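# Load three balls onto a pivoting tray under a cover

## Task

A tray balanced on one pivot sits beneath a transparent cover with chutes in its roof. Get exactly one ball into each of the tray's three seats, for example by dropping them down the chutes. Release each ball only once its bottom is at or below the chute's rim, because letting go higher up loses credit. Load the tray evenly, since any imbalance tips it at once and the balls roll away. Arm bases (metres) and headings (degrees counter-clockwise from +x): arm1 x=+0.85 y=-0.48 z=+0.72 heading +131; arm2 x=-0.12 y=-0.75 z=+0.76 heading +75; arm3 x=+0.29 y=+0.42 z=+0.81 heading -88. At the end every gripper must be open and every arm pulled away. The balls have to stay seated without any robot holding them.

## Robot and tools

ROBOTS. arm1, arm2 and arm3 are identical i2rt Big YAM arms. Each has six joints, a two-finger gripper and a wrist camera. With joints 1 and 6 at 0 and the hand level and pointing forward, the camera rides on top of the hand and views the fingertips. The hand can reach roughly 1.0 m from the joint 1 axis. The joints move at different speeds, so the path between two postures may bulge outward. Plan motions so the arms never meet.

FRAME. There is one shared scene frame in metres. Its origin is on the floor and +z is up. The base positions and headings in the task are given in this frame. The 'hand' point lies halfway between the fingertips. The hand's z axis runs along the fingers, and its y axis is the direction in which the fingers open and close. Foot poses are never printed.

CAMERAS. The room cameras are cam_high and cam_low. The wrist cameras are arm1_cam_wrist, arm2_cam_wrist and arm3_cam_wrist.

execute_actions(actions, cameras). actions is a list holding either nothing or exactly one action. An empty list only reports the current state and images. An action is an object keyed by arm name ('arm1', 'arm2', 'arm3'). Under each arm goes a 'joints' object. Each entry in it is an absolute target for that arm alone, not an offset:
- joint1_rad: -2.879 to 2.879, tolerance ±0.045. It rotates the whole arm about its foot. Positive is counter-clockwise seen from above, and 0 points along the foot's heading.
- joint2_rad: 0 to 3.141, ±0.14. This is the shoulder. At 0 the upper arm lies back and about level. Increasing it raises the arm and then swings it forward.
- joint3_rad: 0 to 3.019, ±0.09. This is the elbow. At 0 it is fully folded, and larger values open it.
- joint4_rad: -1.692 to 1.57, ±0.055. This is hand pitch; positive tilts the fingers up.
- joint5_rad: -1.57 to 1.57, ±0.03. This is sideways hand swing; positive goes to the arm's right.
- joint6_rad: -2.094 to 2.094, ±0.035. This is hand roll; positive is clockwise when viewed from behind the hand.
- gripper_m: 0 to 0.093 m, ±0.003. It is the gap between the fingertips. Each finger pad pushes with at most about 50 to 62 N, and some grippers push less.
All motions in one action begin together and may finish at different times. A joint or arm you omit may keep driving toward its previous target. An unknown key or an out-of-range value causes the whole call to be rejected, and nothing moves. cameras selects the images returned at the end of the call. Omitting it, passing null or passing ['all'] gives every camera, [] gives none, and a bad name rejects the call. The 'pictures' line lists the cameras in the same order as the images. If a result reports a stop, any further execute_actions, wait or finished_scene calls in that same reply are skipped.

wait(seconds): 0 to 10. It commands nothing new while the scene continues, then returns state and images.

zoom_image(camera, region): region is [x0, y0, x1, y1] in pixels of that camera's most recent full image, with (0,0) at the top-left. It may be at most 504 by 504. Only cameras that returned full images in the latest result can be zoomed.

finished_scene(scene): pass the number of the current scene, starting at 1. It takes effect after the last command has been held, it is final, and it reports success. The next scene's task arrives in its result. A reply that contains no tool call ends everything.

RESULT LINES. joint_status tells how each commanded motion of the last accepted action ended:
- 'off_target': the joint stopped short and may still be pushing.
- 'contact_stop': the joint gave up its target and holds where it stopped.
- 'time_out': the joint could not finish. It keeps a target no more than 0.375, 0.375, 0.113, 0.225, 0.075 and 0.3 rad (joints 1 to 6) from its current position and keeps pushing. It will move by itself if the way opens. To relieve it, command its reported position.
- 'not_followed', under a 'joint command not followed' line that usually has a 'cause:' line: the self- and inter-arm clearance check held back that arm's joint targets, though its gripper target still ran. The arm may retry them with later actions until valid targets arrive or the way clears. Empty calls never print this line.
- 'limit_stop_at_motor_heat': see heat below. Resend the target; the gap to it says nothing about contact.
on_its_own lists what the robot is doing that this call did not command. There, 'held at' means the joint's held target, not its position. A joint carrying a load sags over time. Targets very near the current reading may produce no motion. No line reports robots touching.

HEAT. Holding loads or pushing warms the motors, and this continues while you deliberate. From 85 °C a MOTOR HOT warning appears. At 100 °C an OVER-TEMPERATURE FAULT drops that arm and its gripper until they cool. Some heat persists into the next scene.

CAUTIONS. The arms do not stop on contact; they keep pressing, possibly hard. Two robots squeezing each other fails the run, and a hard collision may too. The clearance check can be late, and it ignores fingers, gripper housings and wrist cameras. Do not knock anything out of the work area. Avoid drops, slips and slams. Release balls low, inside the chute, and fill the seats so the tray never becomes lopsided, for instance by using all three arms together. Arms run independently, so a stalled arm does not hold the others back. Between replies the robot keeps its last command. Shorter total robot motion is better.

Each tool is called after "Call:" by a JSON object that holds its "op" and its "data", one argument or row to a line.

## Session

Call:
{"op": "execute_actions", "data": {
  "actions": []
}}

Scene clock: 0.00 s.
arm1.joint_positions: joint1_rad=-0.171 joint2_rad=+0.617 joint3_rad=+1.668 joint4_rad=-1.475 joint5_rad=-0.301 joint6_rad=-0.271 gripper_m=+0.095
arm1.joint_status: not commanded
arm1.hand: x=+0.7307 y=-0.3662 z=+1.3600 quat_wxyz=(-0.220, +0.802, -0.232, -0.504) (m; scene frame)
arm2.joint_positions: joint1_rad=-0.255 joint2_rad=+0.327 joint3_rad=+1.640 joint4_rad=-1.331 joint5_rad=+0.279 joint6_rad=+0.672 gripper_m=+0.094
arm2.joint_status: not commanded
arm2.hand: x=-0.0627 y=-0.7450 z=+1.4425 quat_wxyz=(-0.523, +0.036, -0.717, -0.459) (m; scene frame)
arm3.joint_positions: joint1_rad=-0.370 joint2_rad=+0.490 joint3_rad=+1.498 joint4_rad=-1.331 joint5_rad=-0.229 joint6_rad=-0.622 gripper_m=+0.094
arm3.joint_status: not commanded
arm3.hand: x=+0.2718 y=+0.2661 z=+1.4242 quat_wxyz=(-0.262, -0.434, -0.684, +0.525) (m; scene frame)
pictures: arm1_cam_wrist, arm2_cam_wrist, arm3_cam_wrist, cam_high, cam_low
Images, in order (width x height): arm1_cam_wrist 616x616, arm2_cam_wrist 616x616, arm3_cam_wrist 616x616, cam_high 504x504, cam_low 504x504.

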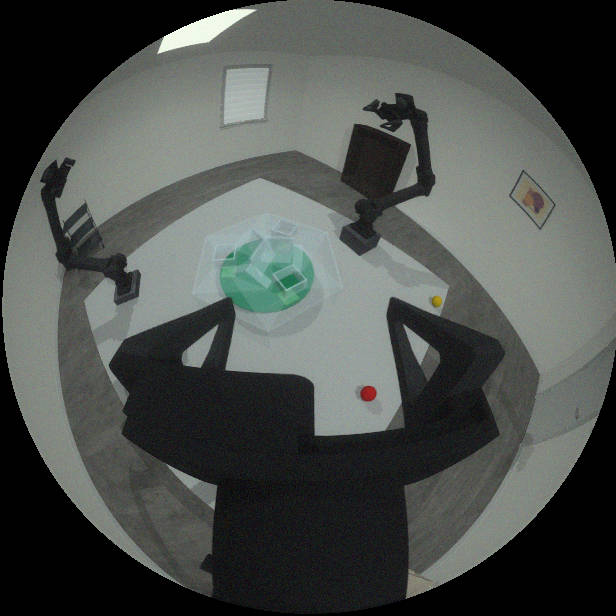

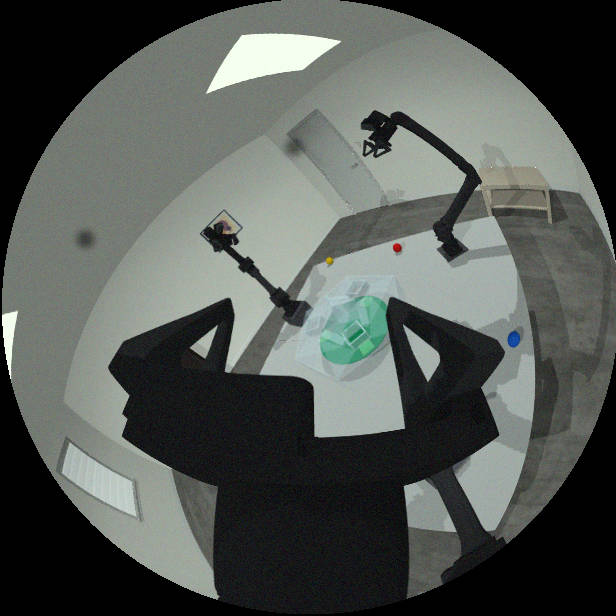

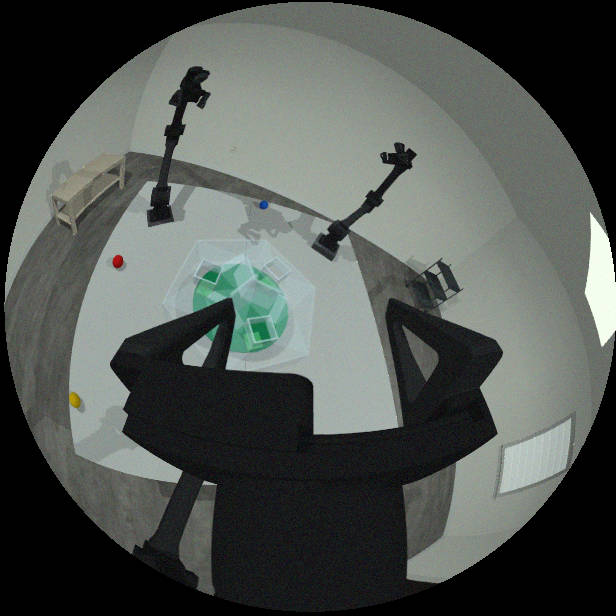

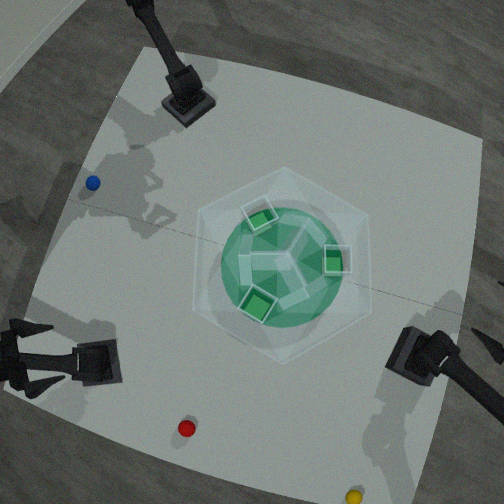

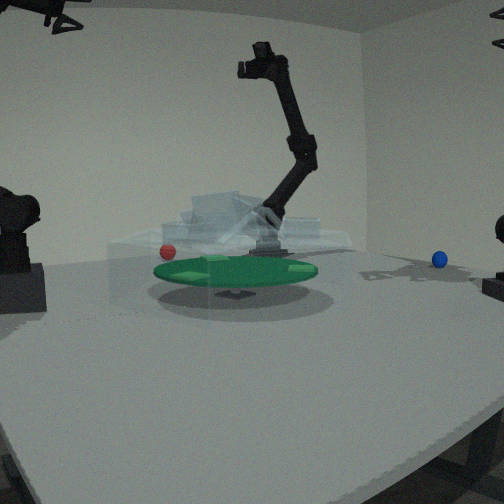

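Call:
{"op": "zoom_image", "data": {
  "camera": "cam_high",
  "region": [215, 190, 365, 340]
}}

Call:
{"op": "zoom_image", "data": {
  "camera": "cam_high",
  "region": [60, 150, 130, 220]
}}

Call:
{"op": "zoom_image", "data": {
  "camera": "cam_high",
  "region": [150, 394, 400, 504]
}}

Call:
{"op": "zoom_image", "data": {
  "camera": "cam_low",
  "region": [100, 170, 380, 340]
}}

Region (215, 190, 365, 340) of cam_high's 504x504 image, scaled by 3.360, with more detail than that image has.

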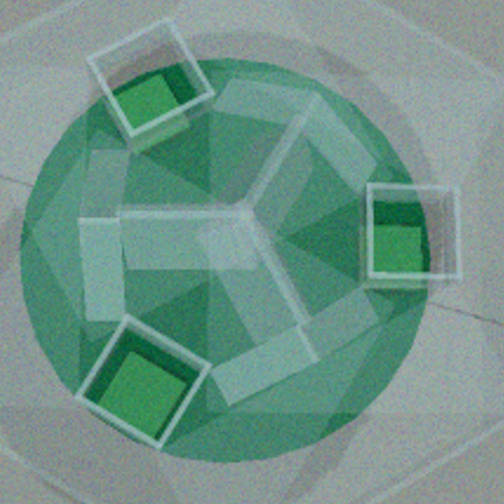

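Region (60, 150, 130, 220) of cam_high's 504x504 image, scaled by 7.200, with more detail than that image has.

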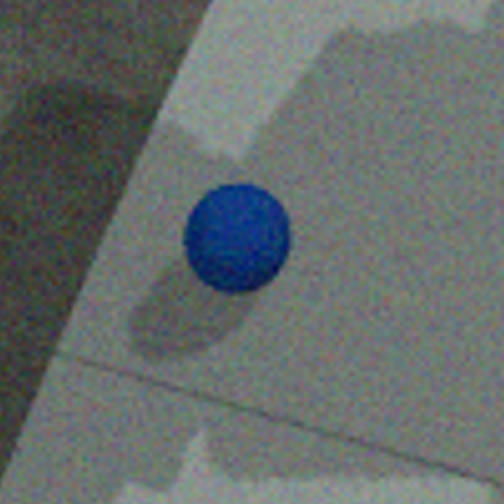

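Region (150, 394, 400, 504) of cam_high's 504x504 image, scaled by 2.016, with more detail than that image has; it fills the top 222 rows of this view, and the rest is white.

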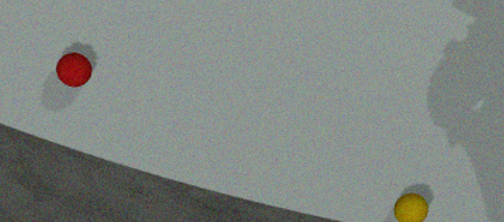

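Region (100, 170, 380, 340) of cam_low's 504x504 image, scaled by 1.800, with more detail than that image has; it fills the top 306 rows of this view, and the rest is white.

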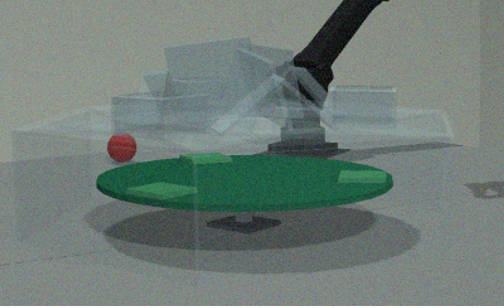

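Call:
{"op": "zoom_image", "data": {
  "camera": "cam_high",
  "region": [130, 30, 504, 170]
}}

Call:
{"op": "zoom_image", "data": {
  "camera": "cam_high",
  "region": [0, 30, 220, 420]
}}

Region (130, 30, 504, 170) of cam_high's 504x504 image, scaled by 1.348, with more detail than that image has; it fills the top 189 rows of this view, and the rest is white.

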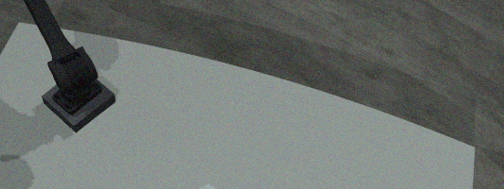

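Region (0, 30, 220, 420) of cam_high's 504x504 image, scaled by 1.292, with more detail than that image has; it fills the left 284 columns of this view, and the rest is white.

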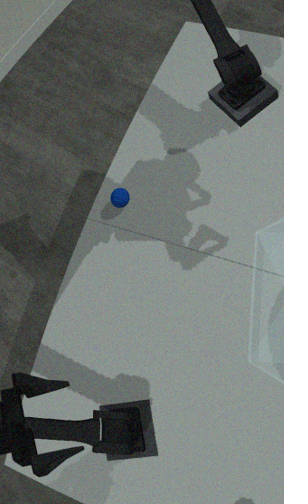

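Call:
{"op": "execute_actions", "data": {
  "actions": [
    {"arm1": {"joints": {"joint1_rad": -0.765, "joint2_rad": 1.388, "joint3_rad": 0.99, "joint4_rad": -1.15, "joint5_rad": 0.0, "joint6_rad": 0.01, "gripper_m": 0.093}}, "arm2": {"joints": {"joint1_rad": -1.556, "joint2_rad": 1.685, "joint3_rad": 1.29, "joint4_rad": -1.145, "joint5_rad": 0.0, "joint6_rad": -0.014, "gripper_m": 0.093}}, "arm3": {"joints": {"joint1_rad": 1.657, "joint2_rad": 1.77, "joint3_rad": 1.367, "joint4_rad": -1.149, "joint5_rad": 0.0, "joint6_rad": 0.015, "gripper_m": 0.093}}}
  ]
}}

Scene clock: 122.07 s.
arm1.joint_positions: joint1_rad=-0.772 joint2_rad=+1.401 joint3_rad=+0.981 joint4_rad=-1.151 joint5_rad=+0.000 joint6_rad=+0.001 gripper_m=+0.093
arm1.joint_status: all done
arm1.hand: x=+0.8754 y=-0.1068 z=+0.8330 quat_wxyz=(+0.004, +0.687, -0.727, +0.001) (m; scene frame)
arm2.joint_positions: joint1_rad=-1.566 joint2_rad=+1.679 joint3_rad=+1.288 joint4_rad=-1.147 joint5_rad=+0.000 joint6_rad=+0.000 gripper_m=+0.093
arm2.joint_status: all done
arm2.hand: x=+0.3518 y=-0.8724 z=+0.8650 quat_wxyz=(-0.010, -0.131, -0.991, +0.006) (m; scene frame)
arm3.joint_positions: joint1_rad=+1.658 joint2_rad=+1.780 joint3_rad=+1.372 joint4_rad=-1.146 joint5_rad=+0.001 joint6_rad=+0.001 gripper_m=+0.093
arm3.joint_status: all done
arm3.hand: x=+0.8075 y=+0.4826 z=+0.9015 quat_wxyz=(-0.011, +0.056, -0.998, -0.001) (m; scene frame)
pictures: arm1_cam_wrist, arm2_cam_wrist, arm3_cam_wrist, cam_high, cam_low
Images, in order (width x height): arm1_cam_wrist 616x616, arm2_cam_wrist 616x616, arm3_cam_wrist 616x616, cam_high 504x504, cam_low 504x504.

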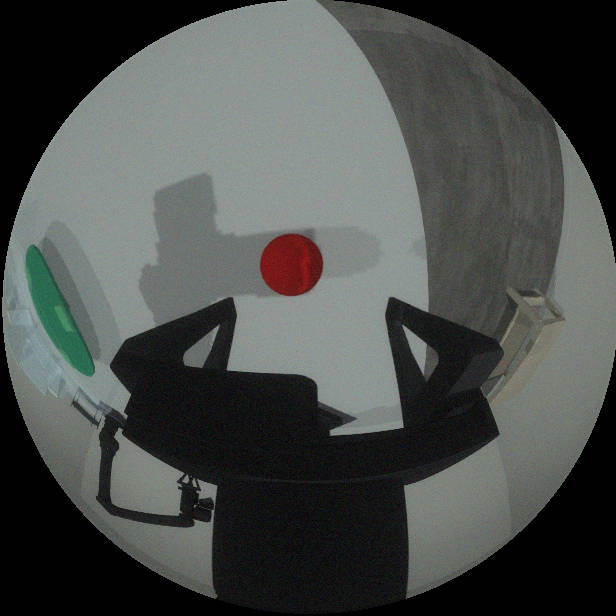

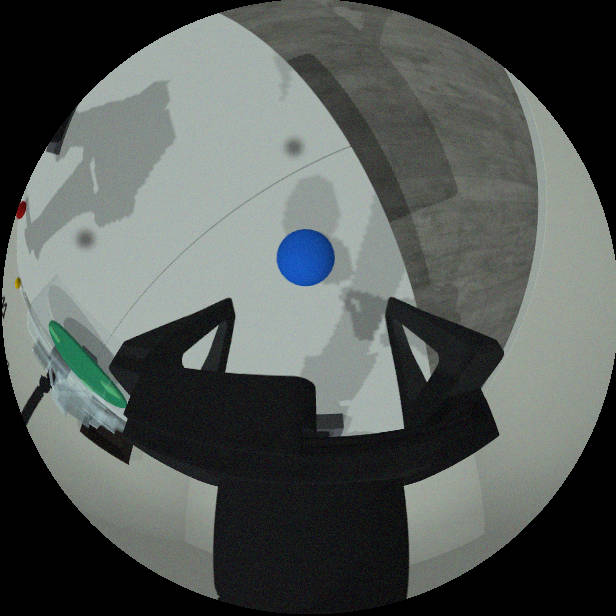

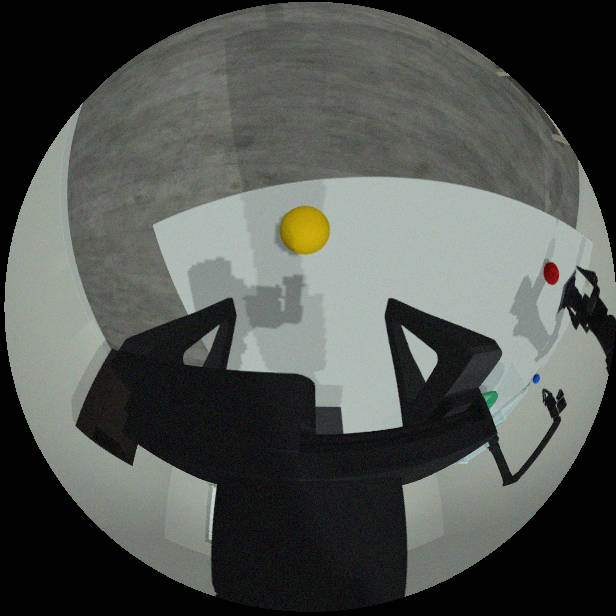

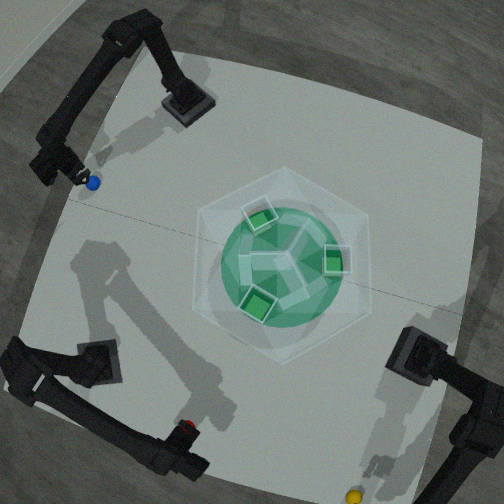

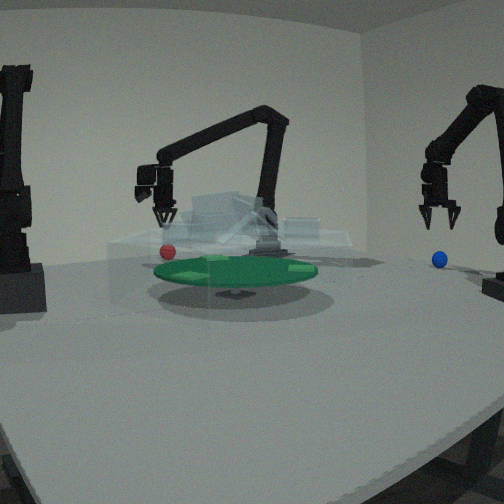

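Call:
{"op": "execute_actions", "data": {
  "actions": []
}}

Scene clock: 141.17 s.
arm1.joint_positions: joint1_rad=-0.772 joint2_rad=+1.401 joint3_rad=+0.981 joint4_rad=-1.151 joint5_rad=+0.000 joint6_rad=+0.001 gripper_m=+0.093
arm1.joint_status: all done
arm1.hand: x=+0.8754 y=-0.1068 z=+0.8330 quat_wxyz=(+0.004, +0.687, -0.727, +0.001) (m; scene frame)
arm2.joint_positions: joint1_rad=-1.566 joint2_rad=+1.679 joint3_rad=+1.288 joint4_rad=-1.147 joint5_rad=+0.000 joint6_rad=+0.000 gripper_m=+0.093
arm2.joint_status: all done
arm2.hand: x=+0.3518 y=-0.8724 z=+0.8650 quat_wxyz=(-0.010, -0.131, -0.991, +0.006) (m; scene frame)
arm3.joint_positions: joint1_rad=+1.658 joint2_rad=+1.780 joint3_rad=+1.372 joint4_rad=-1.146 joint5_rad=+0.001 joint6_rad=+0.002 gripper_m=+0.093
arm3.joint_status: all done
arm3.hand: x=+0.8075 y=+0.4826 z=+0.9015 quat_wxyz=(-0.011, +0.056, -0.998, -0.001) (m; scene frame)
pictures: arm1_cam_wrist, arm2_cam_wrist, arm3_cam_wrist, cam_high, cam_low
Images, in order (width x height): arm1_cam_wrist 616x616, arm2_cam_wrist 616x616, arm3_cam_wrist 616x616, cam_high 504x504, cam_low 504x504.

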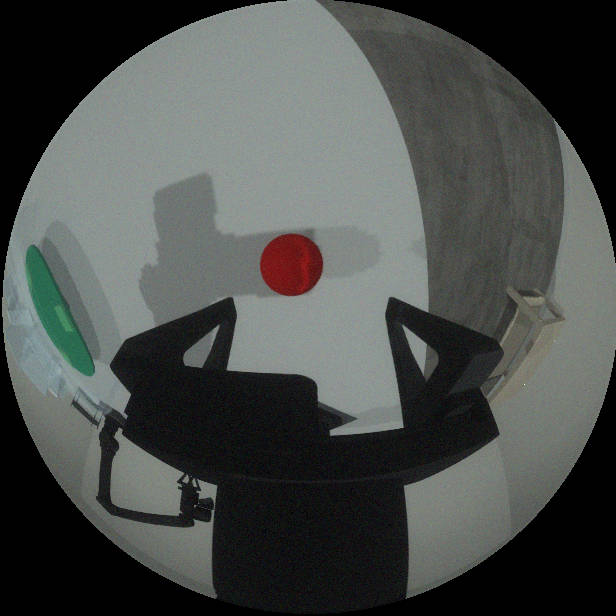

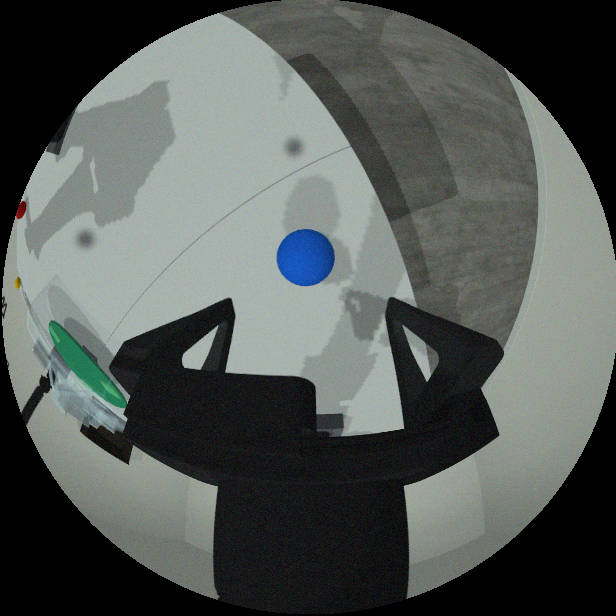

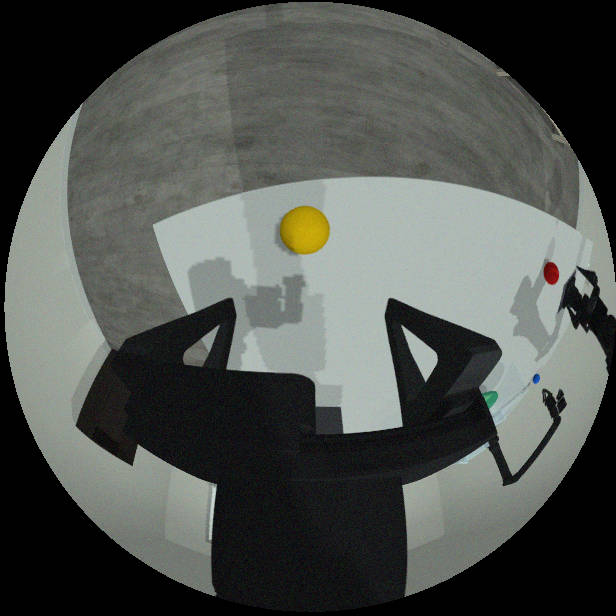

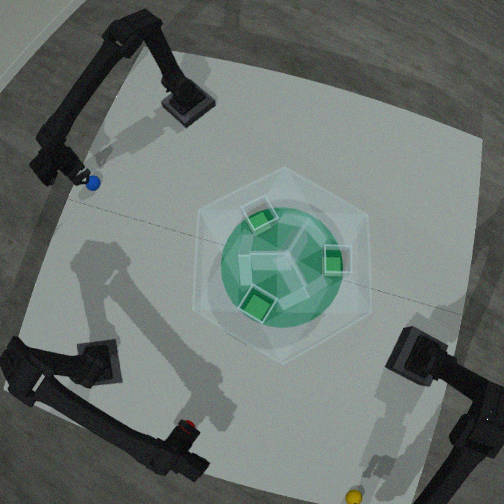

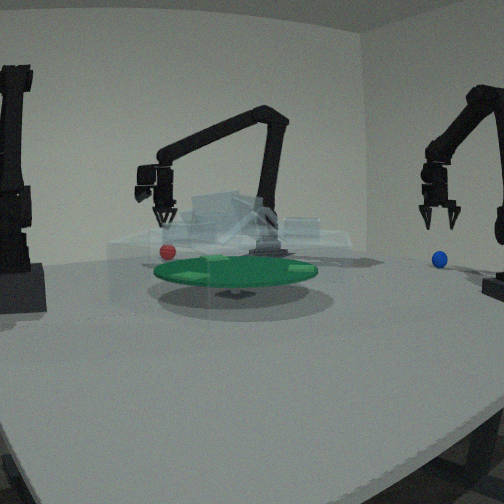

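Call:
{"op": "execute_actions", "data": {
  "actions": [
    {"arm1":{"joints":{"joint1_rad":-0.72,"joint2_rad":1.492,"joint3_rad":0.812,"joint4_rad":-0.858}},"arm2":{"joints":{"joint1_rad":-1.548,"joint2_rad":1.792,"joint3_rad":1.135,"joint4_rad":-0.86}},"arm3":{"joints":{"joint1_rad":1.679,"joint2_rad":1.998,"joint3_rad":1.26,"joint4_rad":-0.788}}}
  ],
  "cameras": ["arm1_cam_wrist","arm2_cam_wrist","arm3_cam_wrist"]
}}

Scene clock: 189.00 s.
arm1.joint_positions: joint1_rad=-0.722 joint2_rad=+1.503 joint3_rad=+0.805 joint4_rad=-0.871 joint5_rad=+0.000 joint6_rad=+0.001 gripper_m=+0.093
arm1.joint_status: all done
arm1.hand: x=+0.8563 y=-0.1233 z=+0.7410 quat_wxyz=(+0.003, +0.705, -0.709, +0.000) (m; scene frame)
arm2.joint_positions: joint1_rad=-1.560 joint2_rad=+1.805 joint3_rad=+1.124 joint4_rad=-0.871 joint5_rad=+0.000 joint6_rad=+0.000 gripper_m=+0.093
arm2.joint_status: all done
arm2.hand: x=+0.3378 y=-0.8664 z=+0.7537 quat_wxyz=(-0.003, -0.127, -0.992, +0.006) (m; scene frame)
arm3.joint_positions: joint1_rad=+1.664 joint2_rad=+1.999 joint3_rad=+1.251 joint4_rad=-0.798 joint5_rad=+0.001 joint6_rad=+0.002 gripper_m=+0.093
arm3.joint_status: all done
arm3.hand: x=+0.8128 y=+0.4864 z=+0.7530 quat_wxyz=(-0.014, +0.059, -0.998, -0.001) (m; scene frame)
pictures: arm1_cam_wrist, arm2_cam_wrist, arm3_cam_wrist
Images, in order (width x height): arm1_cam_wrist 616x616, arm2_cam_wrist 616x616, arm3_cam_wrist 616x616.

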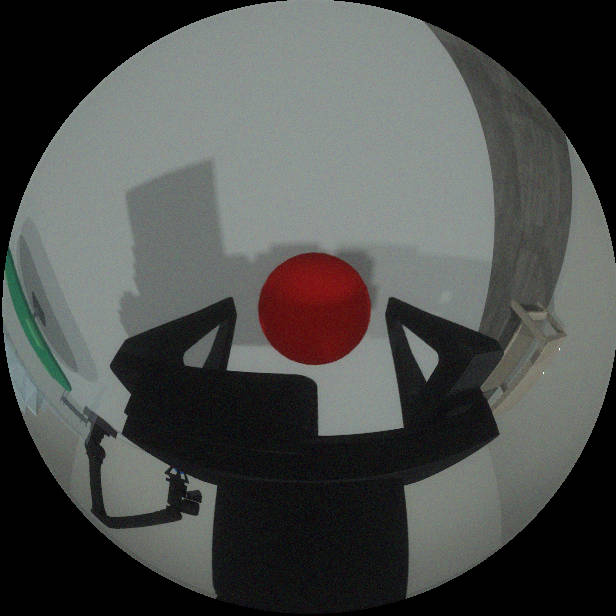

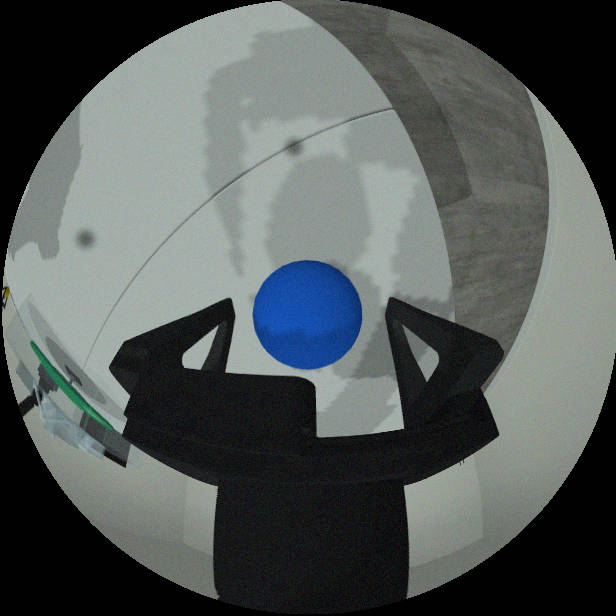

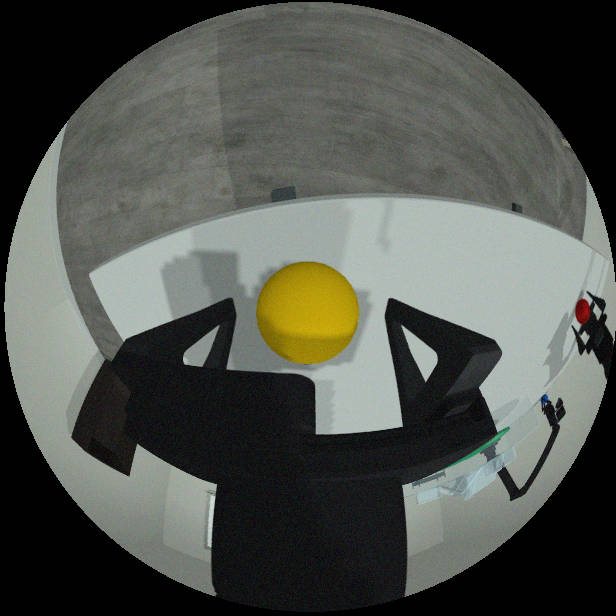

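Call:
{"op": "execute_actions", "data": {
  "actions": [
    {"arm1":{"joints":{"gripper_m":0.048}},"arm2":{"joints":{"gripper_m":0.048}},"arm3":{"joints":{"joint2_rad":2.022,"gripper_m":0.048}}}
  ],
  "cameras": ["arm1_cam_wrist","arm2_cam_wrist","arm3_cam_wrist"]
}}

Scene clock: 201.97 s.
arm1.joint_positions: joint1_rad=-0.722 joint2_rad=+1.503 joint3_rad=+0.805 joint4_rad=-0.870 joint5_rad=+0.000 joint6_rad=+0.002 gripper_m=+0.056
arm1.joint_status: gripper_m off_target (ended at +0.056, target +0.048)
arm1.hand: x=+0.8563 y=-0.1231 z=+0.7410 quat_wxyz=(+0.003, +0.705, -0.709, +0.000) (m; scene frame)
arm2.joint_positions: joint1_rad=-1.559 joint2_rad=+1.805 joint3_rad=+1.124 joint4_rad=-0.871 joint5_rad=+0.000 joint6_rad=-0.001 gripper_m=+0.055
arm2.joint_status: gripper_m off_target (ended at +0.055, target +0.048)
arm2.hand: x=+0.3380 y=-0.8662 z=+0.7537 quat_wxyz=(-0.004, -0.127, -0.992, +0.005) (m; scene frame)
arm3.joint_positions: joint1_rad=+1.664 joint2_rad=+2.000 joint3_rad=+1.251 joint4_rad=-0.797 joint5_rad=+0.000 joint6_rad=+0.002 gripper_m=+0.055
arm3.joint_status: gripper_m off_target (ended at +0.055, target +0.048); the others done
arm3.hand: x=+0.8129 y=+0.4868 z=+0.7524 quat_wxyz=(-0.014, +0.059, -0.998, -0.002) (m; scene frame)
pictures: arm1_cam_wrist, arm2_cam_wrist, arm3_cam_wrist
Images, in order (width x height): arm1_cam_wrist 616x616, arm2_cam_wrist 616x616, arm3_cam_wrist 616x616.

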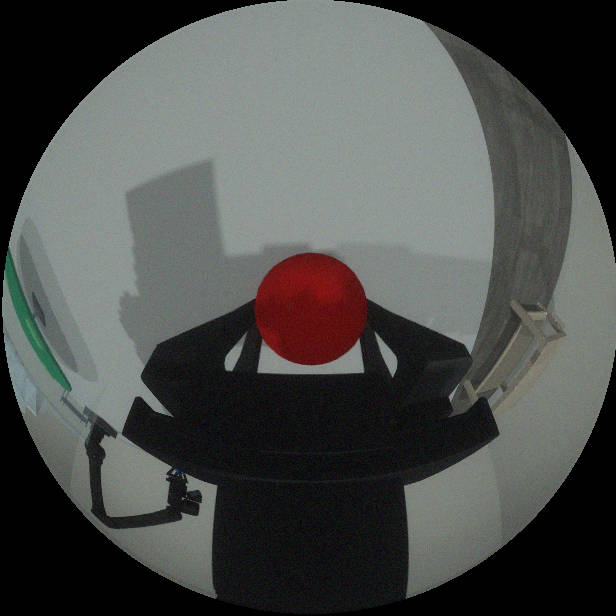

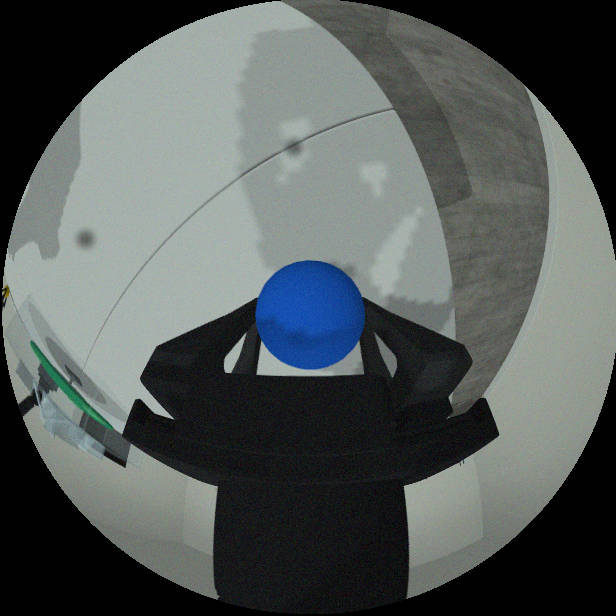

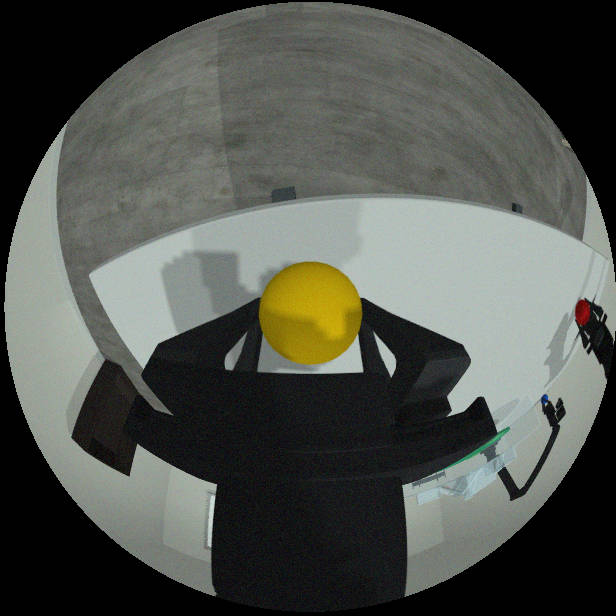

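Call:
{"op": "zoom_image", "data": {
  "camera": "arm3_cam_wrist",
  "region": [210, 240, 410, 400]
}}

Call:
{"op": "zoom_image", "data": {
  "camera": "arm2_cam_wrist",
  "region": [210, 240, 410, 400]
}}

Region (210, 240, 410, 400) of arm3_cam_wrist's 616x616 image, scaled by 2.520, with more detail than that image has; it fills the top 403 rows of this view, and the rest is white.

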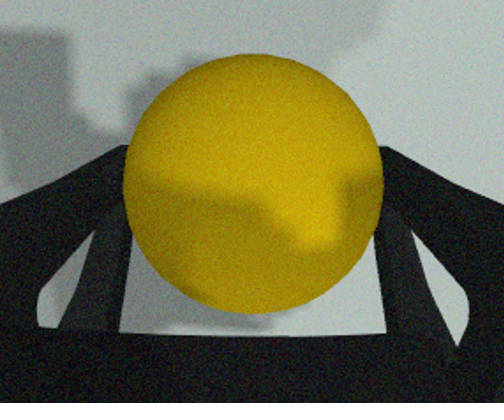

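Region (210, 240, 410, 400) of arm2_cam_wrist's 616x616 image, scaled by 2.520, with more detail than that image has; it fills the top 403 rows of this view, and the rest is white.

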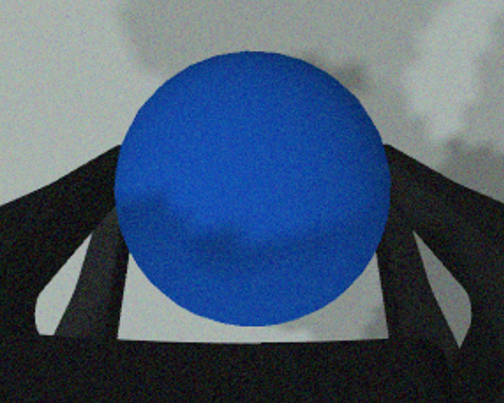

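Call:
{"op": "execute_actions", "data": {
  "actions": [],
  "cameras": ["cam_low","cam_high","arm1_cam_wrist"]
}}

Call:
{"op": "zoom_image", "data": {
  "camera": "cam_low",
  "region": [130, 190, 210, 270]
}}

Call:
{"op": "zoom_image", "data": {
  "camera": "cam_high",
  "region": [310, 430, 410, 504]
}}

Scene clock: 321.97 s.
arm1.joint_positions: joint1_rad=-0.722 joint2_rad=+1.503 joint3_rad=+0.805 joint4_rad=-0.870 joint5_rad=+0.000 joint6_rad=+0.002 gripper_m=+0.056
arm1.joint_status: gripper_m off_target (ended at +0.056, target +0.048)
arm1.hand: x=+0.8563 y=-0.1231 z=+0.7410 quat_wxyz=(+0.003, +0.705, -0.709, +0.000) (m; scene frame)
arm2.joint_positions: joint1_rad=-1.559 joint2_rad=+1.805 joint3_rad=+1.124 joint4_rad=-0.871 joint5_rad=+0.000 joint6_rad=-0.001 gripper_m=+0.055
arm2.joint_status: gripper_m off_target (ended at +0.055, target +0.048)
arm2.hand: x=+0.3380 y=-0.8662 z=+0.7537 quat_wxyz=(-0.004, -0.127, -0.992, +0.005) (m; scene frame)
arm3.joint_positions: joint1_rad=+1.664 joint2_rad=+2.000 joint3_rad=+1.251 joint4_rad=-0.797 joint5_rad=+0.000 joint6_rad=+0.002 gripper_m=+0.055
arm3.joint_status: gripper_m off_target (ended at +0.055, target +0.048); the others done
arm3.hand: x=+0.8129 y=+0.4868 z=+0.7524 quat_wxyz=(-0.014, +0.059, -0.998, -0.002) (m; scene frame)
pictures: arm1_cam_wrist, cam_high, cam_low
Images, in order (width x height): arm1_cam_wrist 616x616, cam_high 504x504, cam_low 504x504.

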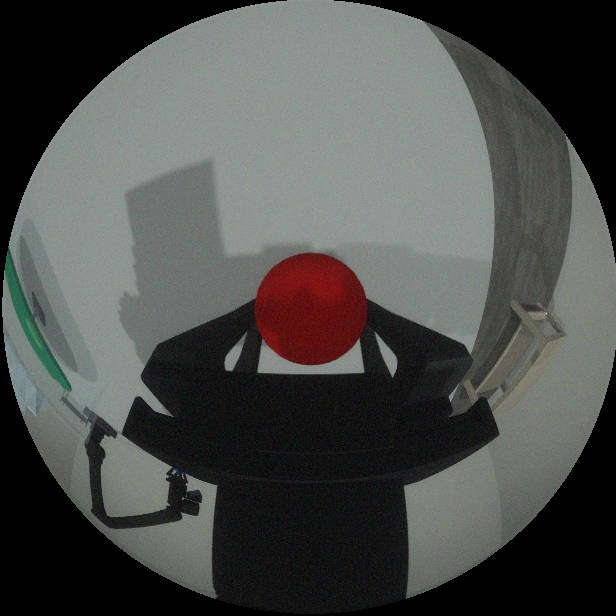

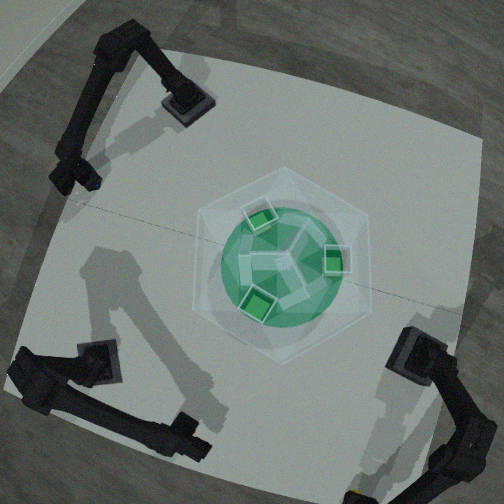

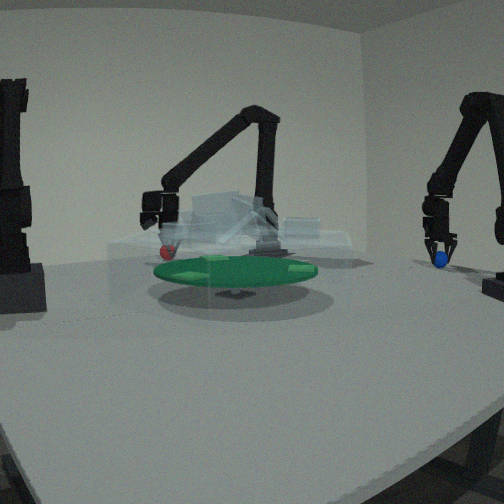

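Region (130, 190, 210, 270) of cam_low's 504x504 image, scaled by 6.300, with more detail than that image has.

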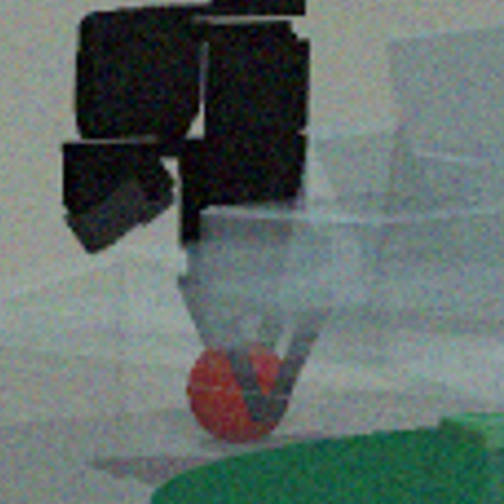

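Region (310, 430, 410, 504) of cam_high's 504x504 image, scaled by 5.040, with more detail than that image has; it fills the top 373 rows of this view, and the rest is white.

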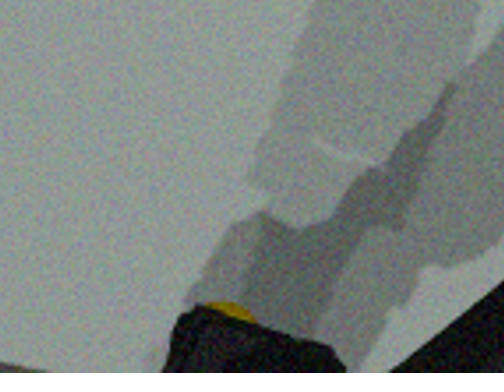

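Call:
{"op": "execute_actions", "data": {
  "actions": [
    {"arm1":{"joints":{"joint1_rad":0.15,"joint2_rad":1.2,"joint3_rad":1.3,"joint4_rad":-1.65,"joint6_rad":0.1}},"arm2":{"joints":{"joint1_rad":-0.87,"joint2_rad":1.79,"joint3_rad":1.93,"joint4_rad":-1.68,"joint6_rad":0.77}},"arm3":{"joints":{"joint1_rad":-0.288,"joint2_rad":1.4,"joint3_rad":1.33,"joint4_rad":-1.47}}}
  ]
}}

Scene clock: 382.17 s.
arm1.joint_positions: joint1_rad=+0.148 joint2_rad=+1.198 joint3_rad=+1.262 joint4_rad=-1.640 joint5_rad=-0.002 joint6_rad=+0.091 gripper_m=+0.056
arm1.joint_status: all done
arm1.hand: x=+0.6062 y=-0.2662 z=+1.0080 quat_wxyz=(+0.006, +0.922, -0.388, +0.001) (m; scene frame)
arm2.joint_positions: joint1_rad=-0.870 joint2_rad=+1.805 joint3_rad=+1.875 joint4_rad=-1.669 joint5_rad=-0.001 joint6_rad=+0.756 gripper_m=+0.055
arm2.joint_status: all done
arm2.hand: x=+0.3787 y=-0.5125 z=+1.0177 quat_wxyz=(+0.018, -0.161, -0.987, +0.012) (m; scene frame)
arm3.joint_positions: joint1_rad=-0.285 joint2_rad=+1.414 joint3_rad=+1.317 joint4_rad=-1.460 joint5_rad=+0.001 joint6_rad=+0.003 gripper_m=+0.055
arm3.joint_status: all done
arm3.hand: x=+0.1823 y=+0.0242 z=+1.0408 quat_wxyz=(-0.005, -0.793, -0.609, +0.003) (m; scene frame)
pictures: arm1_cam_wrist, arm2_cam_wrist, arm3_cam_wrist, cam_high, cam_low
Images, in order (width x height): arm1_cam_wrist 616x616, arm2_cam_wrist 616x616, arm3_cam_wrist 616x616, cam_high 504x504, cam_low 504x504.

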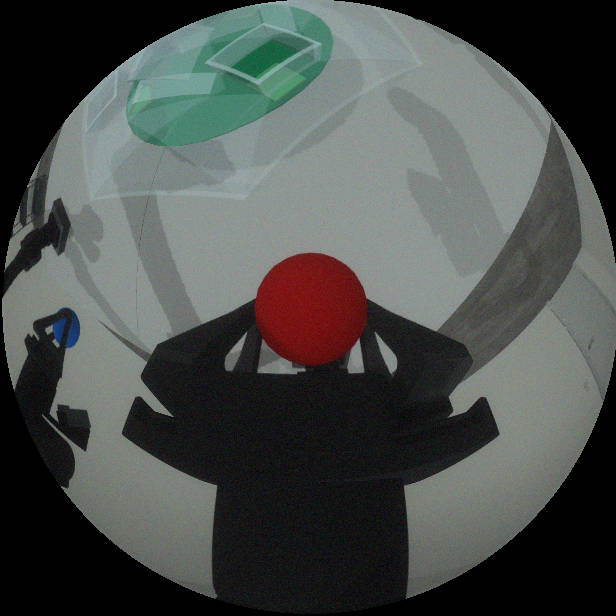

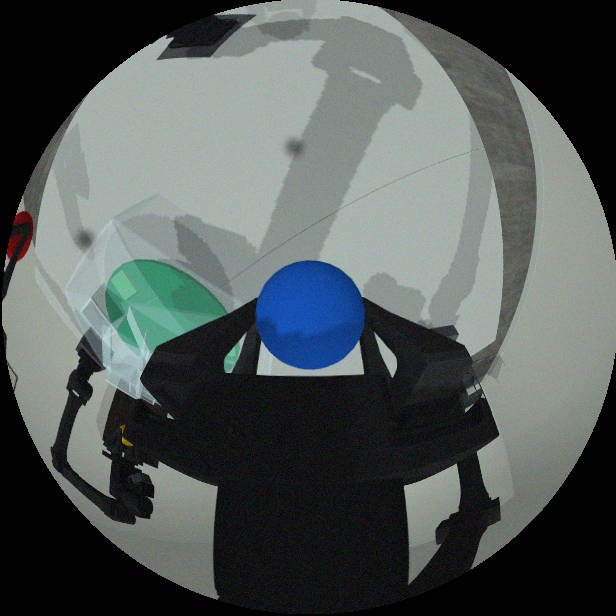

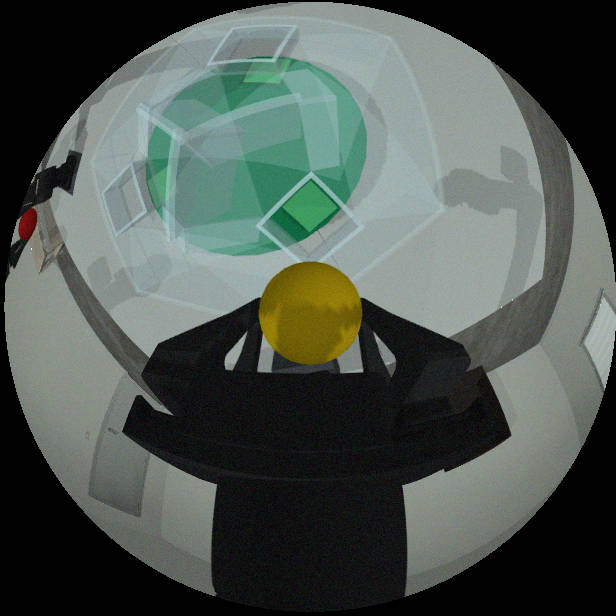

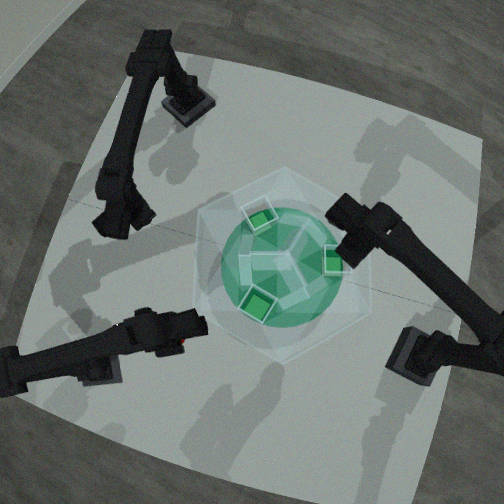

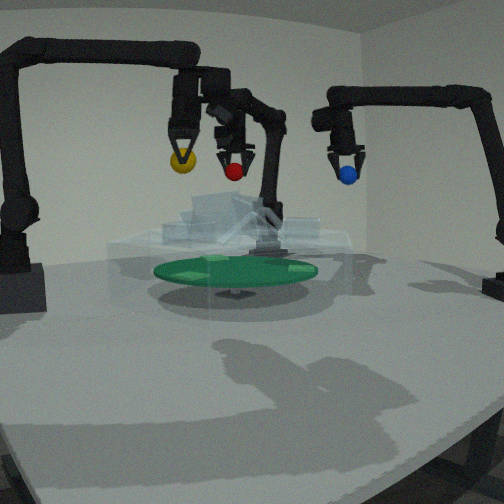

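All three held. Let me measure the chutes.

Call:
{"op": "zoom_image", "data": {
  "camera": "arm3_cam_wrist",
  "region": [240, 150, 380, 290]
}}

Call:
{"op": "zoom_image", "data": {
  "camera": "arm1_cam_wrist",
  "region": [190, 0, 340, 120]
}}

Call:
{"op": "zoom_image", "data": {
  "camera": "arm3_cam_wrist",
  "region": [190, 10, 320, 100]
}}

Call:
{"op": "zoom_image", "data": {
  "camera": "arm3_cam_wrist",
  "region": [80, 140, 200, 260]
}}

Region (240, 150, 380, 290) of arm3_cam_wrist's 616x616 image, scaled by 3.600, with more detail than that image has.

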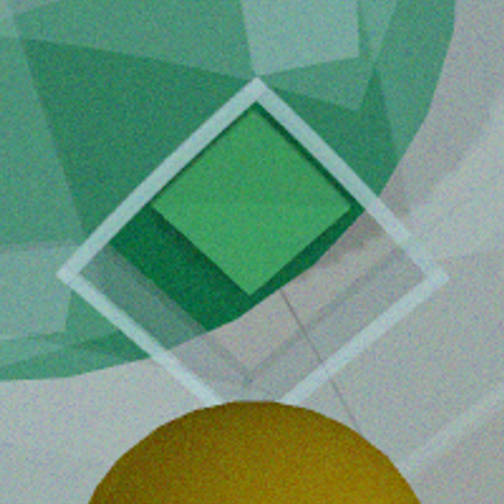

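Region (190, 0, 340, 120) of arm1_cam_wrist's 616x616 image, scaled by 3.360, with more detail than that image has; it fills the top 403 rows of this view, and the rest is white.

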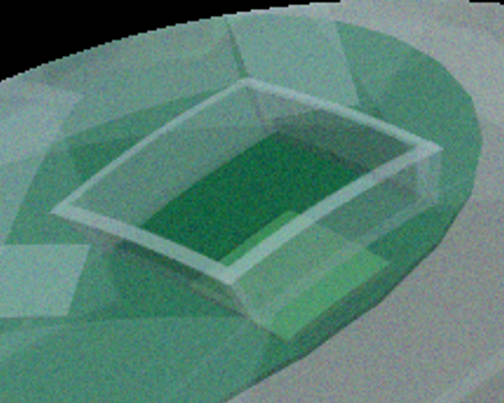

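Region (190, 10, 320, 100) of arm3_cam_wrist's 616x616 image, scaled by 3.877, with more detail than that image has; it fills the top 349 rows of this view, and the rest is white.

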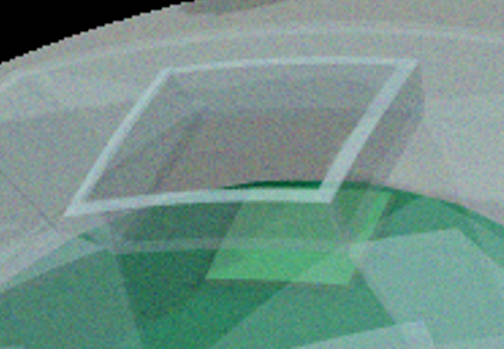

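Region (80, 140, 200, 260) of arm3_cam_wrist's 616x616 image, scaled by 4.200, with more detail than that image has.

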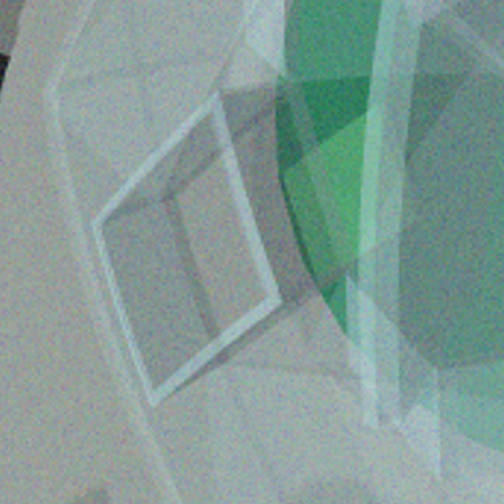

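Call:
{"op": "zoom_image", "data": {
  "camera": "arm2_cam_wrist",
  "region": [50, 180, 270, 400]
}}

Region (50, 180, 270, 400) of arm2_cam_wrist's 616x616 image, scaled by 2.291, with more detail than that image has.

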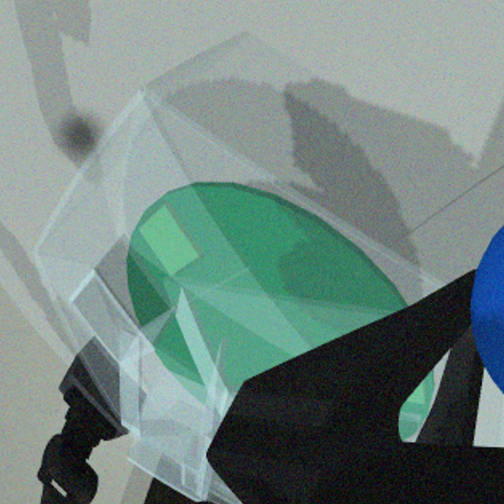

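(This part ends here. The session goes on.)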